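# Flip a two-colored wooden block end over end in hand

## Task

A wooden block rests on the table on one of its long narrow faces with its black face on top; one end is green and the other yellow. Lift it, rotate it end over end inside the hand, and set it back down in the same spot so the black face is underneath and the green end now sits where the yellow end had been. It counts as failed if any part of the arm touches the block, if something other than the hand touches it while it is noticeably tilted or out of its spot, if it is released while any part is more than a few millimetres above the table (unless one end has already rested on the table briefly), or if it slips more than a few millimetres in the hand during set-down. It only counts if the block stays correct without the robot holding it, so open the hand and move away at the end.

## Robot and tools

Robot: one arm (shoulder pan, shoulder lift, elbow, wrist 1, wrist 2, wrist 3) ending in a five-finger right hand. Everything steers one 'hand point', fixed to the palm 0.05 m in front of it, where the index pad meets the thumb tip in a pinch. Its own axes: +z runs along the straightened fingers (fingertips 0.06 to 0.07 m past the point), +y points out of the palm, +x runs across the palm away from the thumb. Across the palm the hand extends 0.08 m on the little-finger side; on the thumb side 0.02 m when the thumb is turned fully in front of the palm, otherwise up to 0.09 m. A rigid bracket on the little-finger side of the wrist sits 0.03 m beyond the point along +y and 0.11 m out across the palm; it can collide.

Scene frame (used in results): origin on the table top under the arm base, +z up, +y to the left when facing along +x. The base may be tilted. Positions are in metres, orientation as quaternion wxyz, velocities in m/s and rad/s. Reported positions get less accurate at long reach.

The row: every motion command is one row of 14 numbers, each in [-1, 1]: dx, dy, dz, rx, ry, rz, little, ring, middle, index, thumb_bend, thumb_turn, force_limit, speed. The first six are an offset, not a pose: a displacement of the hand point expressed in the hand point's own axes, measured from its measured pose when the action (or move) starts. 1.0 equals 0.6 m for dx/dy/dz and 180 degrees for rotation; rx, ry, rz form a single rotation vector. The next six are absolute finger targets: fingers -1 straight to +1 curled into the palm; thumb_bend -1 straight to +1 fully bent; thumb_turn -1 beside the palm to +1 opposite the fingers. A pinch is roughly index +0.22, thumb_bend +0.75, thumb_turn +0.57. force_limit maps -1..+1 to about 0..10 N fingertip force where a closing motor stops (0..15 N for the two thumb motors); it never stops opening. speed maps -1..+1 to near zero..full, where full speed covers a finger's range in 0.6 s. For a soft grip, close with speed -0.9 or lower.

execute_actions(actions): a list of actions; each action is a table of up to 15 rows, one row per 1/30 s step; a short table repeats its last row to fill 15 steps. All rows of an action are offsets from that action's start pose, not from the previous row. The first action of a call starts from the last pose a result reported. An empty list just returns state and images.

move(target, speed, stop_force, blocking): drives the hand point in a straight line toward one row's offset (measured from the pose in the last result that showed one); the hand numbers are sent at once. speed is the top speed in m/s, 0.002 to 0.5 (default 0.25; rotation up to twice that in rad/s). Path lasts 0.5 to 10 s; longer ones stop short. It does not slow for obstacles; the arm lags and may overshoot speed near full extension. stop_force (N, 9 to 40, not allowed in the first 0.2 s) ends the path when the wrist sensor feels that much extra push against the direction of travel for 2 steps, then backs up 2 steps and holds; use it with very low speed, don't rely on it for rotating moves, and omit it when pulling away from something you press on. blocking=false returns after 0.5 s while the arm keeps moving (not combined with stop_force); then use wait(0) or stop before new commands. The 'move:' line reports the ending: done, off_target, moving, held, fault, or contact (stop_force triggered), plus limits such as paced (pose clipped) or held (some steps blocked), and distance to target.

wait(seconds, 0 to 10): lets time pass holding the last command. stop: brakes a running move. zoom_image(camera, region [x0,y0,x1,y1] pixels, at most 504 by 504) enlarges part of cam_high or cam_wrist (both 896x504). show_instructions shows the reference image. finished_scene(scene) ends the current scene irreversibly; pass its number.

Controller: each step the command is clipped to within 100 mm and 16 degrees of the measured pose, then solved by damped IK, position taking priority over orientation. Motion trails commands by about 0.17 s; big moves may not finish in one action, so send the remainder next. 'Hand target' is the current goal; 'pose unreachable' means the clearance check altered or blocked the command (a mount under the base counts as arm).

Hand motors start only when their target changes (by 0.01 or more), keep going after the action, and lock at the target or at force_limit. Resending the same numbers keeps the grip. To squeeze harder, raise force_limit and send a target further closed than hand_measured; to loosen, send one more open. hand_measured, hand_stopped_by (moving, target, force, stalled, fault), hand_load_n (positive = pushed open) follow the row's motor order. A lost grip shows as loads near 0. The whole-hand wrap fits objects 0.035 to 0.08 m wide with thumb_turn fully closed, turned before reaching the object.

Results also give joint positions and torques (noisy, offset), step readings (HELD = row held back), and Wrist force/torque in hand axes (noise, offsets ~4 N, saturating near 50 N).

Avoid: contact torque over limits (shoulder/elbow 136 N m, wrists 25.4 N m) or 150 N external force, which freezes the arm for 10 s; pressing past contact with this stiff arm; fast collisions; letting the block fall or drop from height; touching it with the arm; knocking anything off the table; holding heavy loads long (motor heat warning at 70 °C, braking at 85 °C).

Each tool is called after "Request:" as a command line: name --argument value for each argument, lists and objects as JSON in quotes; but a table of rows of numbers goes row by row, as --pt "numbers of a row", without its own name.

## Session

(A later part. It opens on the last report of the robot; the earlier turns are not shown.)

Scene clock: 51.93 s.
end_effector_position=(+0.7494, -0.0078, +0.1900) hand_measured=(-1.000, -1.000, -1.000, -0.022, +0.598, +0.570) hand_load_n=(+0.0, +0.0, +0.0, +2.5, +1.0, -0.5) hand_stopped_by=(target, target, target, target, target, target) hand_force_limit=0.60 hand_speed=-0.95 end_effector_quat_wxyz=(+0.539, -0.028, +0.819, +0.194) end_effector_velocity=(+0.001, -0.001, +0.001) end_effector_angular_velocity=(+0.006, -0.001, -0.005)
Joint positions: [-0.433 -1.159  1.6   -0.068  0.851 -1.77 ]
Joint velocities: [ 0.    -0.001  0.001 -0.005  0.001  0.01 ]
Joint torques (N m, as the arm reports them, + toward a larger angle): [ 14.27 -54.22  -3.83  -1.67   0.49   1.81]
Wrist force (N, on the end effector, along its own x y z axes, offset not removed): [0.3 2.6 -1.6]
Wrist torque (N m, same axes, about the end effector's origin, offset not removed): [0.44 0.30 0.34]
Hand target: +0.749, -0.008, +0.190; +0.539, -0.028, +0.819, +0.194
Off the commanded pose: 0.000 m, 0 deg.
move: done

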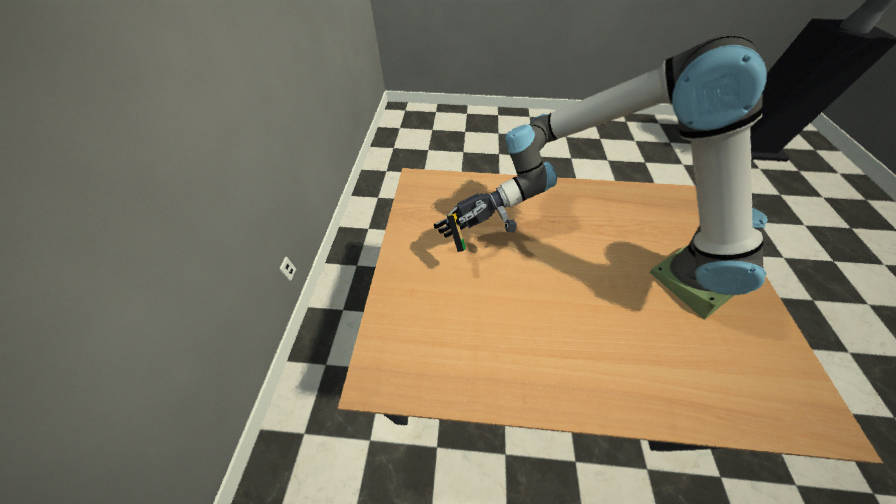

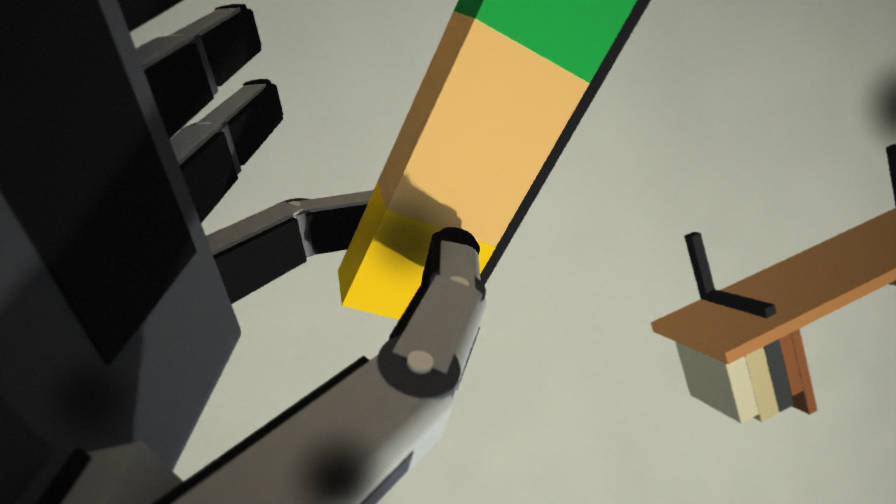

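Request:
execute_actions --actions '[[[0,0,0,0,0,0,-1,-1,-1,0.2,0.6,0.57,1,-0.95]],[[0,0,0,0,0,0,-1,-1,-1,0.2,0.6,0.57,1,-0.95]],[[0,0,0,0,0,0,-1,-1,-1,0.2,0.6,0.57,1,-0.95]]]'

Request:
move --target '[0,0,0,0,0,-0.6,-1,-1,-1,0.2,0.6,0.57,1,-0.95]' --speed 0.3

Request:
move --target '[-0.11,0.235,0.085,0,0.06,-0.165,-1,-1,-1,0.2,0.6,0.57,1,-0.95]' --speed 0.1

Request:
zoom_image --camera "cam_high" --region '[420, 210, 520, 290]'

Scene clock: 57.23 s.
end_effector_position=(+0.7494, -0.0078, +0.1900) hand_measured=(-1.000, -1.000, -1.000, -0.002, +0.598, +0.570) hand_load_n=(+0.0, +0.0, +0.0, +9.5, +4.0, -0.5) hand_stopped_by=(target, target, target, force, target, target) hand_force_limit=1.00 hand_speed=-0.95 end_effector_quat_wxyz=(+0.539, -0.028, +0.819, +0.194) end_effector_velocity=(-0.000, +0.000, -0.000) end_effector_angular_velocity=(-0.001, +0.000, -0.000)
Joint positions: [-0.433 -1.159  1.6   -0.068  0.851 -1.77 ]
Joint velocities: [-0.    -0.     0.001  0.     0.    -0.001]
Joint torques (N m, as the arm reports them, + toward a larger angle): [ 10.34 -43.06 -26.78   2.26  -2.38  -1.51]
Wrist force (N, on the end effector, along its own x y z axes, offset not removed): [-0.6 -1.1 -4.7]
Wrist torque (N m, same axes, about the end effector's origin, offset not removed): [-0.03 0.50 -0.14]
Hand target: +0.749, -0.008, +0.190; +0.539, -0.028, +0.819, +0.194
Off the commanded pose: 0.000 m, 0 deg.
Step readings (end_effector_position; steps 1 to 15: 1st action; 16 to 30: 2nd action; 31 to 45: 3rd action):
0: (+0.7494, -0.0078, +0.1900)
1: (+0.7494, -0.0078, +0.1900)
2: (+0.7494, -0.0078, +0.1900)
4: (+0.7494, -0.0078, +0.1900)
8: (+0.7494, -0.0078, +0.1899)
15: (+0.7494, -0.0078, +0.1900)
16: (+0.7494, -0.0078, +0.1900)
17: (+0.7494, -0.0078, +0.1900)
19: (+0.7494, -0.0078, +0.1900)
23: (+0.7494, -0.0078, +0.1900)
30: (+0.7494, -0.0078, +0.1900)
31: (+0.7494, -0.0078, +0.1900)
32: (+0.7494, -0.0078, +0.1900)
34: (+0.7494, -0.0078, +0.1900)
38: (+0.7494, -0.0078, +0.1900)
45: end_effector_position above

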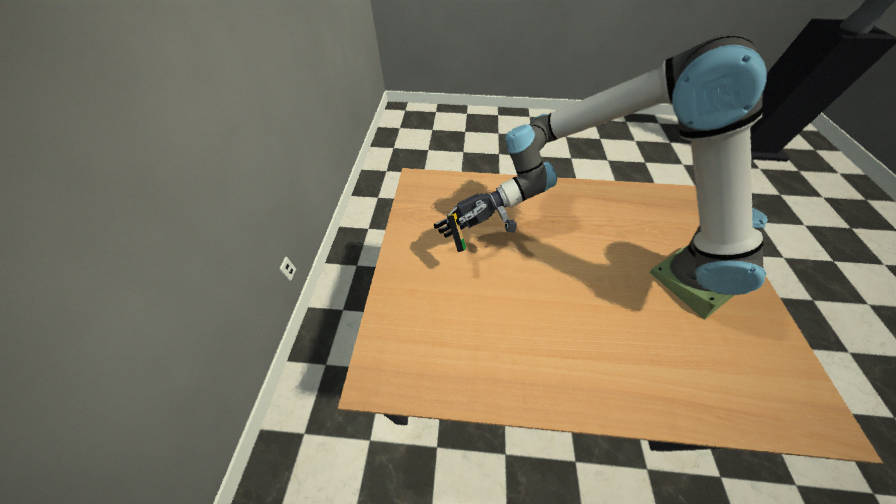

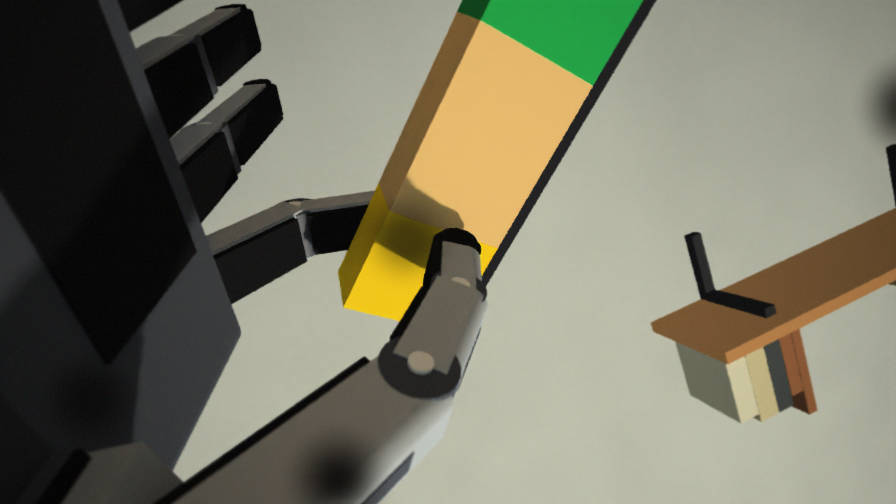

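Scene clock: 60.87 s.
end_effector_position=(+0.7493, -0.0077, +0.1899) hand_measured=(-1.000, -1.000, -1.000, -0.002, +0.598, +0.570) hand_load_n=(+0.0, +0.0, +0.0, +9.5, +4.0, -0.5) hand_stopped_by=(target, target, target, force, target, target) hand_force_limit=1.00 hand_speed=-0.95 end_effector_quat_wxyz=(-0.474, +0.679, -0.459, +0.322) end_effector_velocity=(-0.000, -0.000, +0.000) end_effector_angular_velocity=(-0.010, -0.002, +0.004)
Joint positions: [-0.328 -1.224  1.43   0.137  0.949 -3.607]
Joint velocities: [ 0.001 -0.    -0.001  0.003  0.002 -0.011]
Joint torques (N m, as the arm reports them, + toward a larger angle): [ 16.51 -53.06 -34.32   2.37   0.46  -1.72]
Wrist force (N, on the end effector, along its own x y z axes, offset not removed): [-2.0 3.0 -4.3]
Wrist torque (N m, same axes, about the end effector's origin, offset not removed): [0.50 0.61 0.16]
Hand target: +0.749, -0.008, +0.190; -0.474, +0.679, -0.459, +0.323
Off the commanded pose: 0.000 m, 0 deg.
move: done

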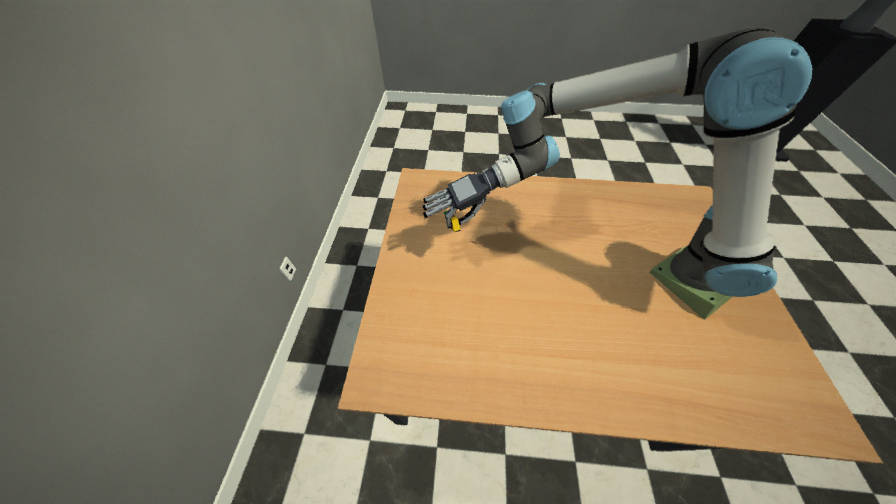

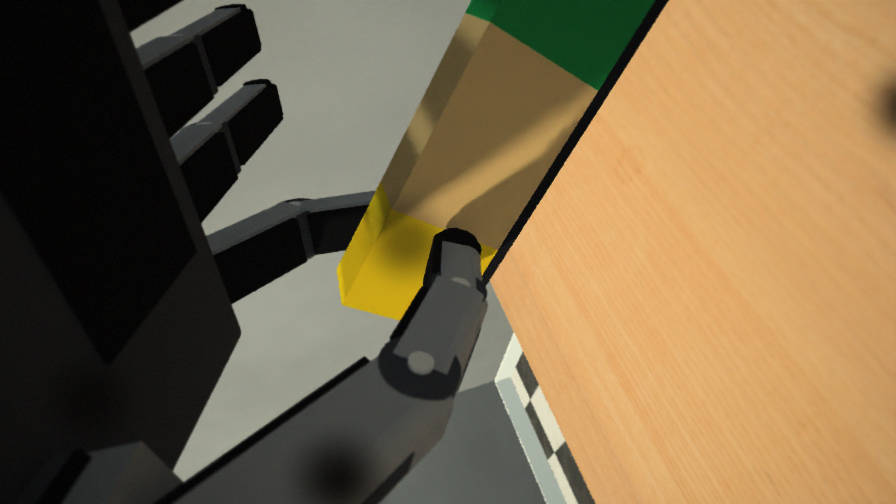

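Scene clock: 64.03 s.
end_effector_position=(+0.7244, +0.0529, +0.0400) hand_measured=(-1.000, -1.000, -1.000, -0.002, +0.598, +0.570) hand_load_n=(+0.0, +0.0, +0.0, +9.5, +4.0, +0.0) hand_stopped_by=(target, target, target, force, target, target) hand_force_limit=1.00 hand_speed=-0.95 end_effector_quat_wxyz=(-0.331, +0.741, -0.312, +0.495) end_effector_velocity=(-0.001, +0.001, -0.002) end_effector_angular_velocity=(-0.004, -0.000, +0.000)
Joint positions: [-0.145 -1.133  1.814 -0.492  1.273 -4.015]
Joint velocities: [ 0.002  0.002  0.004 -0.006  0.003 -0.003]
Joint torques (N m, as the arm reports them, + toward a larger angle): [ 16.67 -32.78  -1.91  -3.17   0.89  -1.92]
Wrist force (N, on the end effector, along its own x y z axes, offset not removed): [1.7 -0.2 2.5]
Wrist torque (N m, same axes, about the end effector's origin, offset not removed): [-0.12 -0.20 0.24]
Hand target: +0.724, +0.053, +0.040; -0.331, +0.741, -0.312, +0.495
Off the commanded pose: 0.000 m, 0 deg.
move: done

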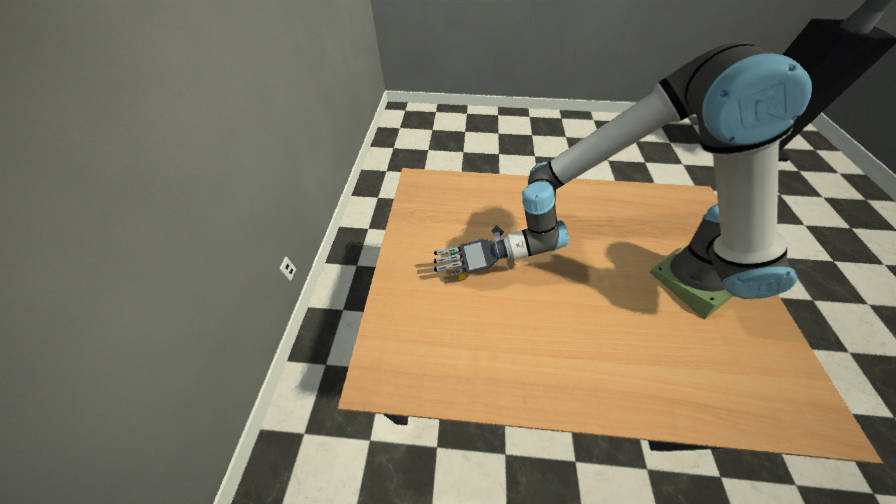

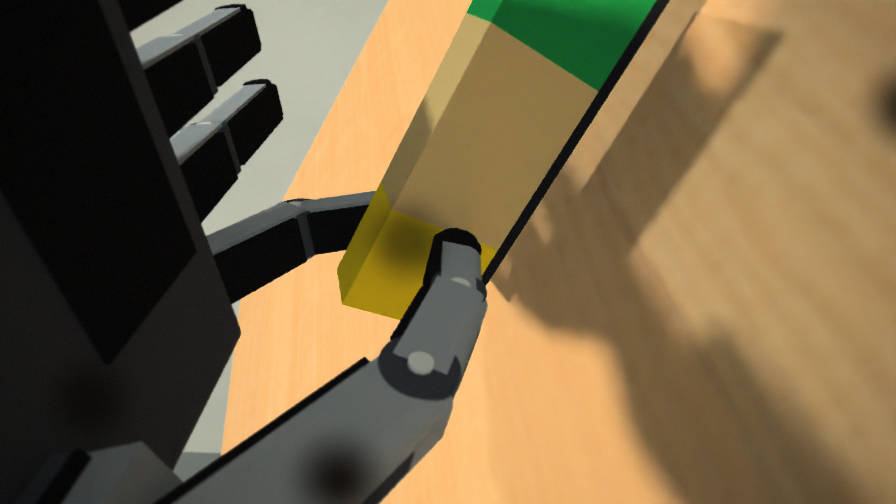

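Region (420, 210, 520, 290) of cam_high's 896x504 image, scaled by 5.040, with more detail than that image has; it fills the top 403 rows of this view, and the rest is white.

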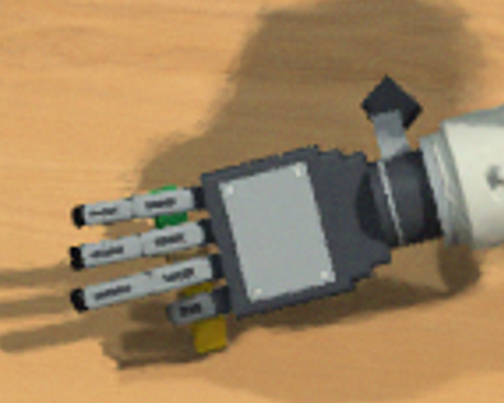

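Request:
move --target '[-0.0255,0.0165,-0.001,0,0.003,-0.008,-1,-1,-1,0.2,0.6,0.57,1,-0.95]' --speed 0.015

Request:
zoom_image --camera "cam_high" --region '[420, 210, 520, 290]'

Scene clock: 71.67 s.
end_effector_position=(+0.7177, +0.0590, +0.0244) hand_measured=(-1.000, -1.000, -1.000, -0.002, +0.598, +0.570) hand_load_n=(+0.0, +0.0, +0.0, +9.5, +4.0, +0.0) hand_stopped_by=(target, target, target, force, target, target) hand_force_limit=1.00 hand_speed=-0.95 end_effector_quat_wxyz=(-0.323, +0.742, -0.305, +0.502) end_effector_velocity=(-0.001, +0.001, -0.002) end_effector_angular_velocity=(-0.003, -0.001, +0.000)
Joint positions: [-0.135 -1.112  1.846 -0.552  1.289 -4.035]
Joint velocities: [ 0.001  0.003  0.004 -0.007  0.002 -0.003]
Joint torques (N m, as the arm reports them, + toward a larger angle): [ 14.37 -29.98  -0.23  -2.42   0.99  -2.21]
Wrist force (N, on the end effector, along its own x y z axes, offset not removed): [-2.7 -0.1 -1.6]
Wrist torque (N m, same axes, about the end effector's origin, offset not removed): [-0.04 0.45 0.20]
Hand target: +0.718, +0.059, +0.024; -0.323, +0.742, -0.304, +0.502
Off the commanded pose: 0.000 m, 0 deg.
move: done

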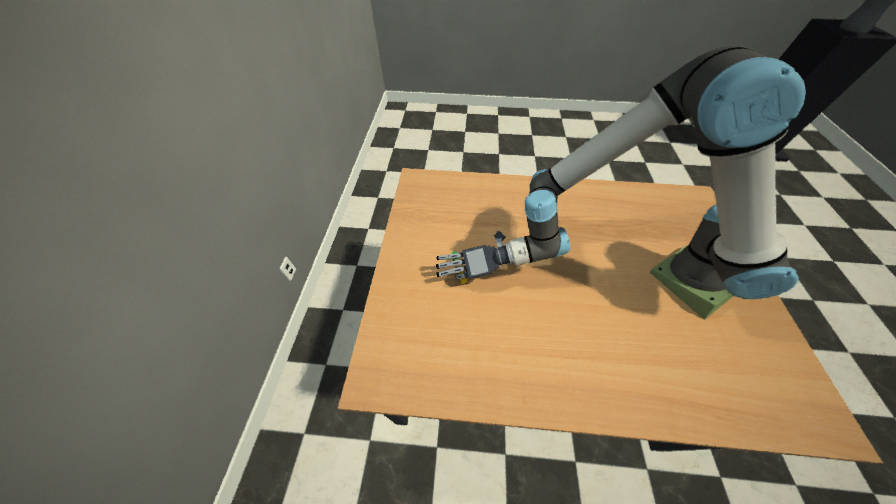

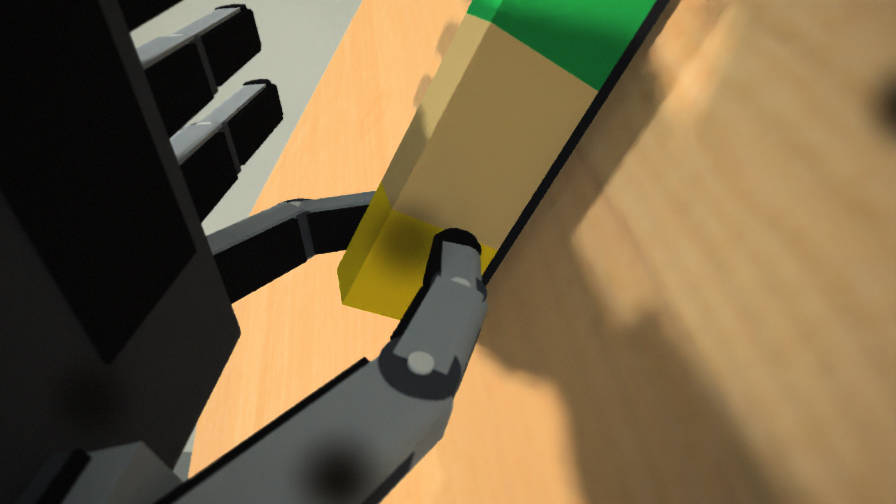

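Region (420, 210, 520, 290) of cam_high's 896x504 image, scaled by 5.040, with more detail than that image has; it fills the top 403 rows of this view, and the rest is white.

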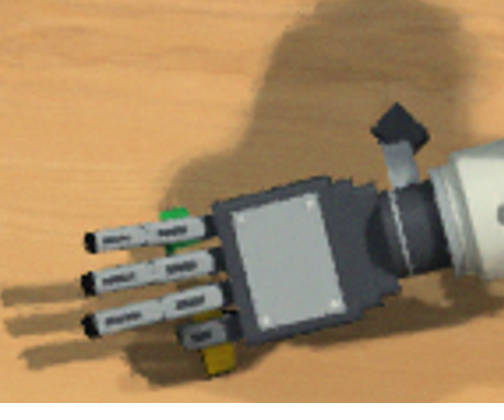

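Request:
move --target '[0.0097,0.0087,0.0136,0,0,0,-1,-1,-1,0.2,0.6,0.57,1,-0.95]' --speed 0.01

Request:
zoom_image --camera "cam_high" --region '[420, 210, 520, 290]'

Scene clock: 75.77 s.
end_effector_position=(+0.7264, +0.0529, +0.0212) hand_measured=(-1.000, -1.000, -1.000, -0.002, +0.598, +0.570) hand_load_n=(+0.0, +0.0, +0.0, +9.5, +4.0, +0.0) hand_stopped_by=(target, target, target, force, target, target) hand_force_limit=1.00 hand_speed=-0.95 end_effector_quat_wxyz=(-0.323, +0.742, -0.305, +0.502) end_effector_velocity=(+0.002, -0.001, +0.000) end_effector_angular_velocity=(-0.000, -0.002, -0.000)
Joint positions: [-0.145 -1.096  1.821 -0.543  1.279 -4.037]
Joint velocities: [-0.001  0.002 -0.006  0.002 -0.001  0.   ]
Joint torques (N m, as the arm reports them, + toward a larger angle): [  2.22 -35.1  -26.12   1.69  -2.06  -1.77]
Wrist force (N, on the end effector, along its own x y z axes, offset not removed): [-2.2 0.8 -0.4]
Wrist torque (N m, same axes, about the end effector's origin, offset not removed): [0.01 0.59 0.18]
Hand target: +0.727, +0.053, +0.021; -0.323, +0.742, -0.305, +0.502
Off the commanded pose: 0.000 m, 0 deg.
move: done

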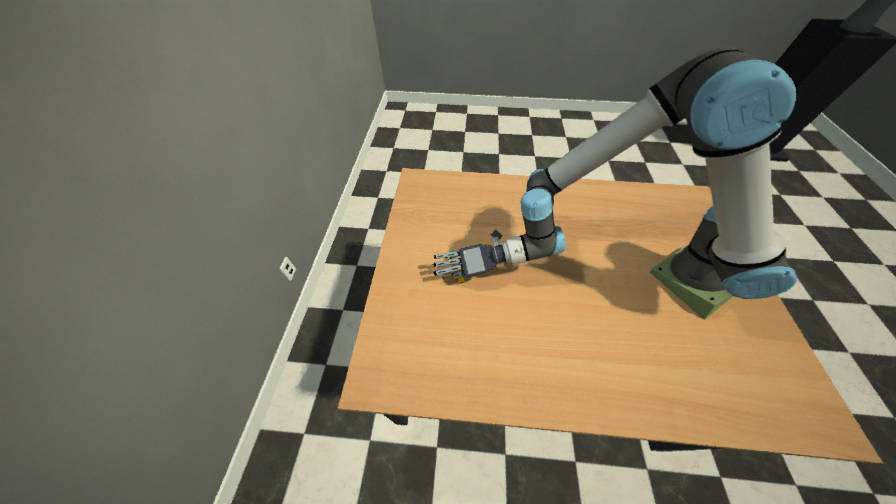

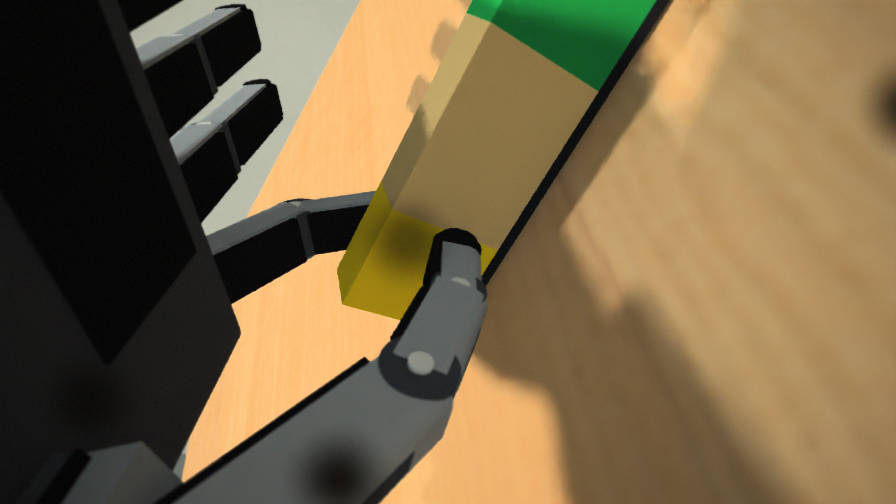

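Region (420, 210, 520, 290) of cam_high's 896x504 image, scaled by 5.040, with more detail than that image has; it fills the top 403 rows of this view, and the rest is white.

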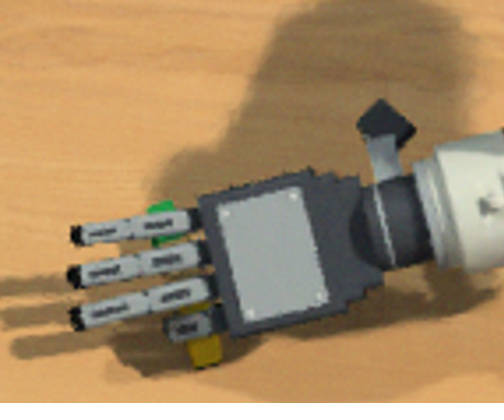

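Aligned. Lower 3.5 mm.

Request:
move --target '[-0.0032,0.0046,0.0017,0,0,0,-1,-1,-1,0.2,0.6,0.57,1,-0.95]' --speed 0.004 --stop_force 9

Scene clock: 79.53 s.
end_effector_position=(+0.7265, +0.0528, +0.0197) hand_measured=(-1.000, -1.000, -1.000, -0.002, +0.598, +0.570) hand_load_n=(+0.0, +0.0, +0.0, +10.0, +3.0, -1.0) hand_stopped_by=(target, target, target, force, target, target) hand_force_limit=1.00 hand_speed=-0.95 end_effector_quat_wxyz=(-0.323, +0.742, -0.305, +0.502) end_effector_velocity=(-0.001, +0.000, +0.001) end_effector_angular_velocity=(+0.000, +0.002, +0.001)
Joint positions: [-0.146 -1.093  1.821 -0.546  1.278 -4.037]
Joint velocities: [ 0.001 -0.003  0.     0.004  0.    -0.   ]
Joint torques (N m, as the arm reports them, + toward a larger angle): [  9.22 -47.61 -11.79   2.36  -0.36  -1.54]
Wrist force (N, on the end effector, along its own x y z axes, offset not removed): [2.4 -6.1 -5.1]
Wrist torque (N m, same axes, about the end effector's origin, offset not removed): [-0.34 0.21 0.11]
Hand target: +0.727, +0.053, +0.020; -0.323, +0.742, -0.304, +0.502
Off the commanded pose: 0.002 m, 0 deg.
move: contact

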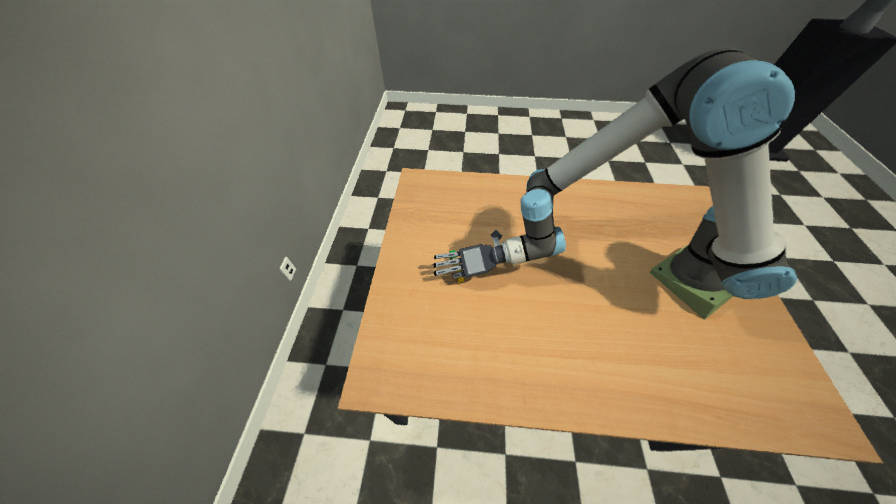

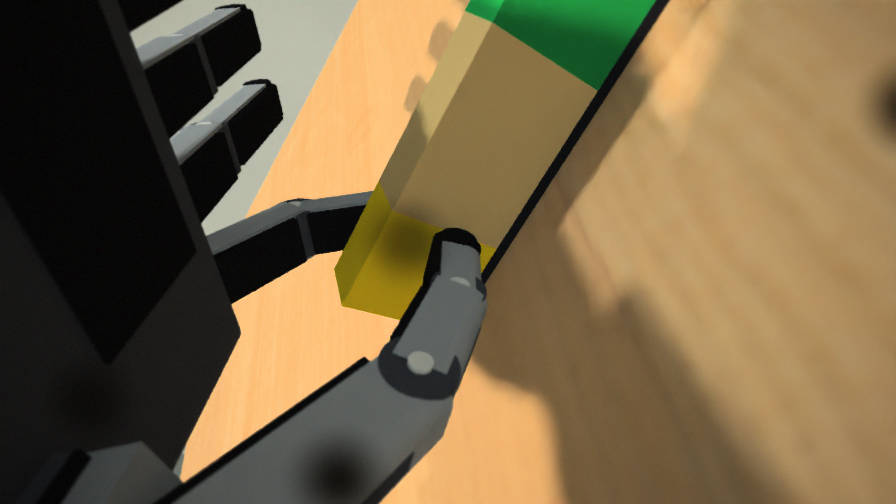

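Request:
execute_actions --actions '[[[0,0,0,0,0,0,-1,-1,-1,-0.08,0.6,0.57,1,-0.93]],[[0,0,0,0,0,0,-1,-1,-1,-0.08,0.6,0.57,1,-0.93]],[[0,0,0,0,0,0,-1,-1,-1,-0.45,0.6,0.57,1,-0.3]],[[0.001,0.002,-0.01,0,0,0,-1,-1,-1,-0.45,0.6,0.57,1,-0.3]],[[0,0,0,0,0,0,-1,-1,-1,-0.45,0.6,0.57,1,-0.3]]]'

Request:
move --target '[0.108,-0.158,-0.057,0,0,0,-1,-1,-1,-0.45,0.6,0.57,1,-0.3]' --speed 0.1

Scene clock: 84.73 s.
end_effector_position=(+0.7210, +0.0506, +0.0208) hand_measured=(-1.000, -1.000, -1.000, -0.450, +0.600, +0.570) hand_load_n=(+0.0, +0.0, +0.0, +0.0, +0.0, +0.0) hand_stopped_by=(target, target, target, target, target, target) hand_force_limit=1.00 hand_speed=-0.30 end_effector_quat_wxyz=(-0.323, +0.742, -0.305, +0.502) end_effector_velocity=(+0.001, +0.000, +0.001) end_effector_angular_velocity=(-0.001, -0.002, +0.001)
Joint positions: [-0.152 -1.105  1.839 -0.552  1.272 -4.039]
Joint velocities: [ 0.001  0.    -0.002  0.     0.    -0.001]
Joint torques (N m, as the arm reports them, + toward a larger angle): [  5.57 -43.15  -9.    -2.26  -1.71  -1.23]
Wrist force (N, on the end effector, along its own x y z axes, offset not removed): [-2.8 -0.4 -1.3]
Wrist torque (N m, same axes, about the end effector's origin, offset not removed): [-0.16 0.51 -0.13]
Hand target: +0.721, +0.051, +0.021; -0.323, +0.742, -0.305, +0.502
Off the commanded pose: 0.000 m, 0 deg.
Step readings (end_effector_position; steps 1 to 15: 1st action; 16 to 30: 2nd action; 31 to 45: 3rd action; 46 to 60: 4th action; 61 to 75: 5th action):
0: (+0.7266, +0.0528, +0.0200)
1: (+0.7266, +0.0528, +0.0200)
2: (+0.7266, +0.0528, +0.0200)
4: (+0.7267, +0.0528, +0.0200)
8: (+0.7267, +0.0528, +0.0199)
15: (+0.7266, +0.0528, +0.0197)
16: (+0.7265, +0.0528, +0.0197)
17: (+0.7265, +0.0528, +0.0197)
19: (+0.7265, +0.0528, +0.0197)
23: (+0.7265, +0.0528, +0.0197)
30: (+0.7265, +0.0528, +0.0197)
31: (+0.7265, +0.0528, +0.0197)
32: (+0.7265, +0.0528, +0.0197)
34: (+0.7265, +0.0528, +0.0197)
38: (+0.7265, +0.0528, +0.0197)
45: (+0.7265, +0.0528, +0.0197)
46: (+0.7265, +0.0528, +0.0197)
47: (+0.7258, +0.0525, +0.0198)
49: (+0.7235, +0.0516, +0.0202)
53: (+0.7215, +0.0508, +0.0206)
60: (+0.7210, +0.0506, +0.0208)
61: (+0.7210, +0.0506, +0.0208)
62: (+0.7210, +0.0506, +0.0208)
64: (+0.7210, +0.0506, +0.0208)
68: (+0.7210, +0.0506, +0.0208)
75: end_effector_position above

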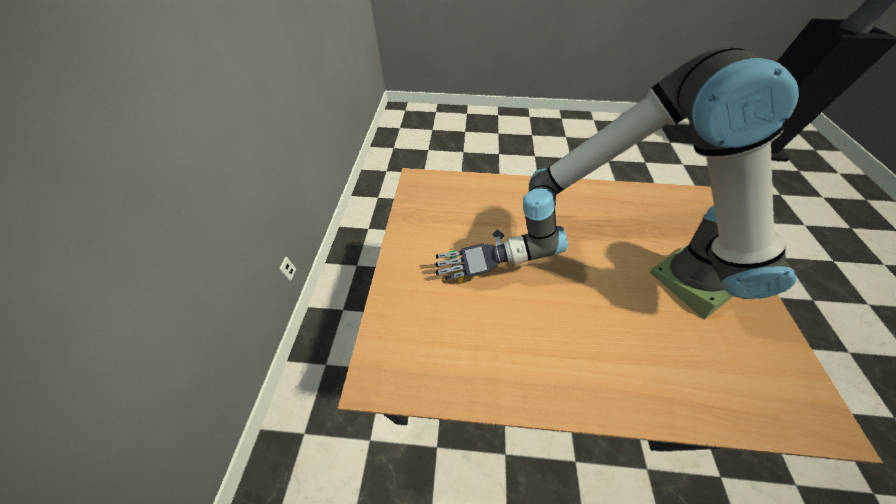

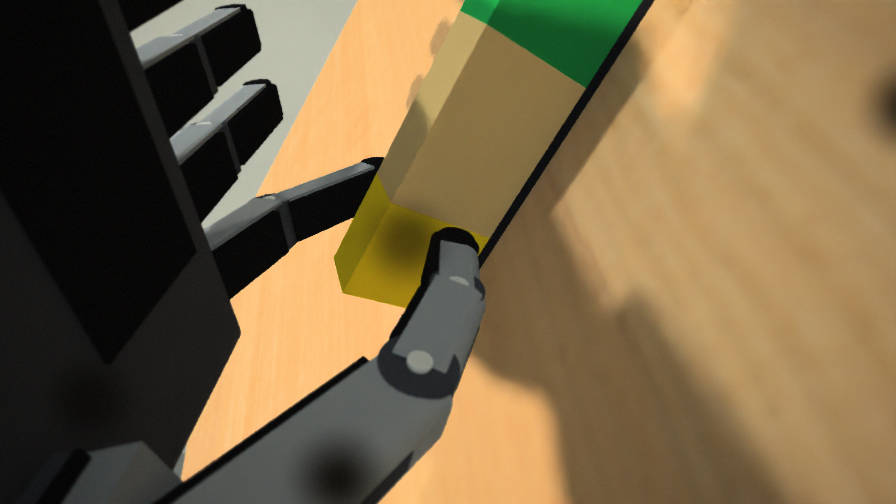

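Scene clock: 86.40 s.
end_effector_position=(+0.7209, +0.0517, +0.1404) hand_measured=(-1.000, -1.000, -1.000, -0.450, +0.600, +0.570) hand_load_n=(+0.0, +0.0, +0.0, +0.0, +0.0, +0.0) hand_stopped_by=(target, target, target, target, target, target) hand_force_limit=1.00 hand_speed=-0.30 end_effector_quat_wxyz=(-0.323, +0.742, -0.305, +0.502) end_effector_velocity=(-0.000, +0.000, +0.001) end_effector_angular_velocity=(-0.000, +0.001, +0.001)
Joint positions: [-0.103 -1.293  1.758 -0.286  1.32  -4.029]
Joint velocities: [ 0.001 -0.002 -0.002  0.005  0.    -0.   ]
Joint torques (N m, as the arm reports them, + toward a larger angle): [ 14.62 -47.71 -28.18   1.41   0.83   1.75]
Wrist force (N, on the end effector, along its own x y z axes, offset not removed): [-2.6 2.9 -4.1]
Wrist torque (N m, same axes, about the end effector's origin, offset not removed): [0.54 0.84 0.19]
Hand target: +0.721, +0.052, +0.141; -0.323, +0.742, -0.305, +0.502
Off the commanded pose: 0.000 m, 0 deg.
move: done

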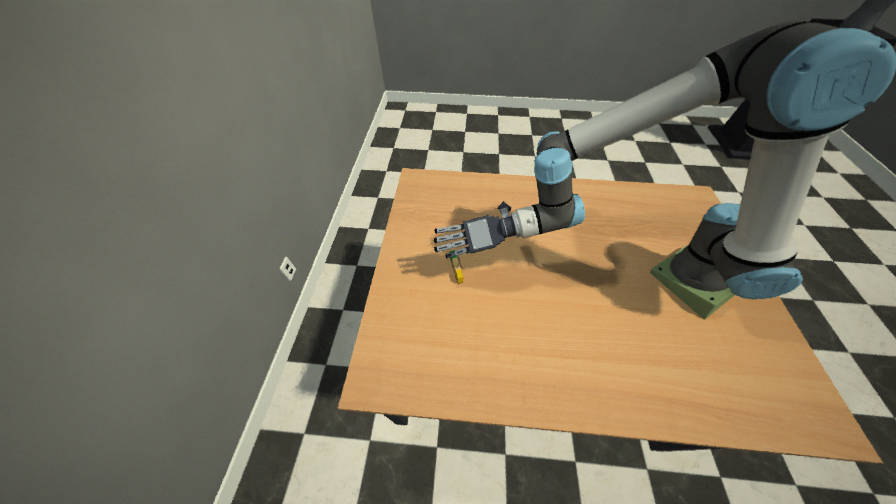

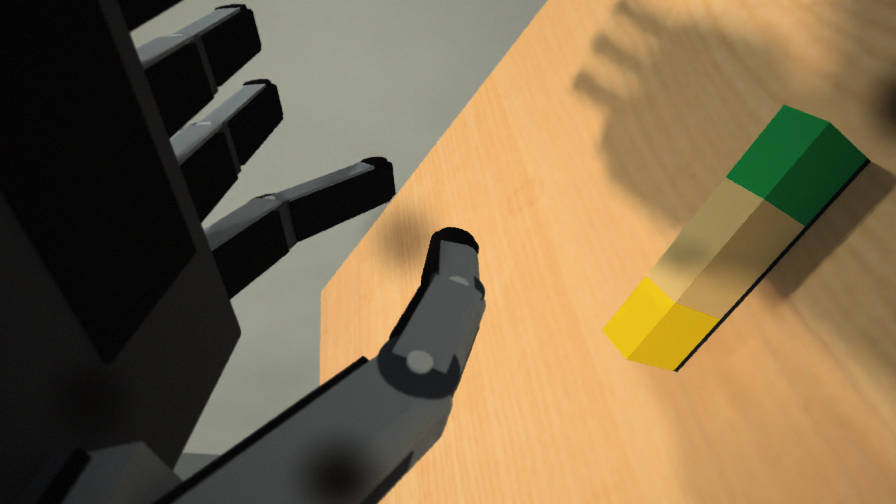

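Request:
finished_scene --scene 2

The scene is finished: the task was done.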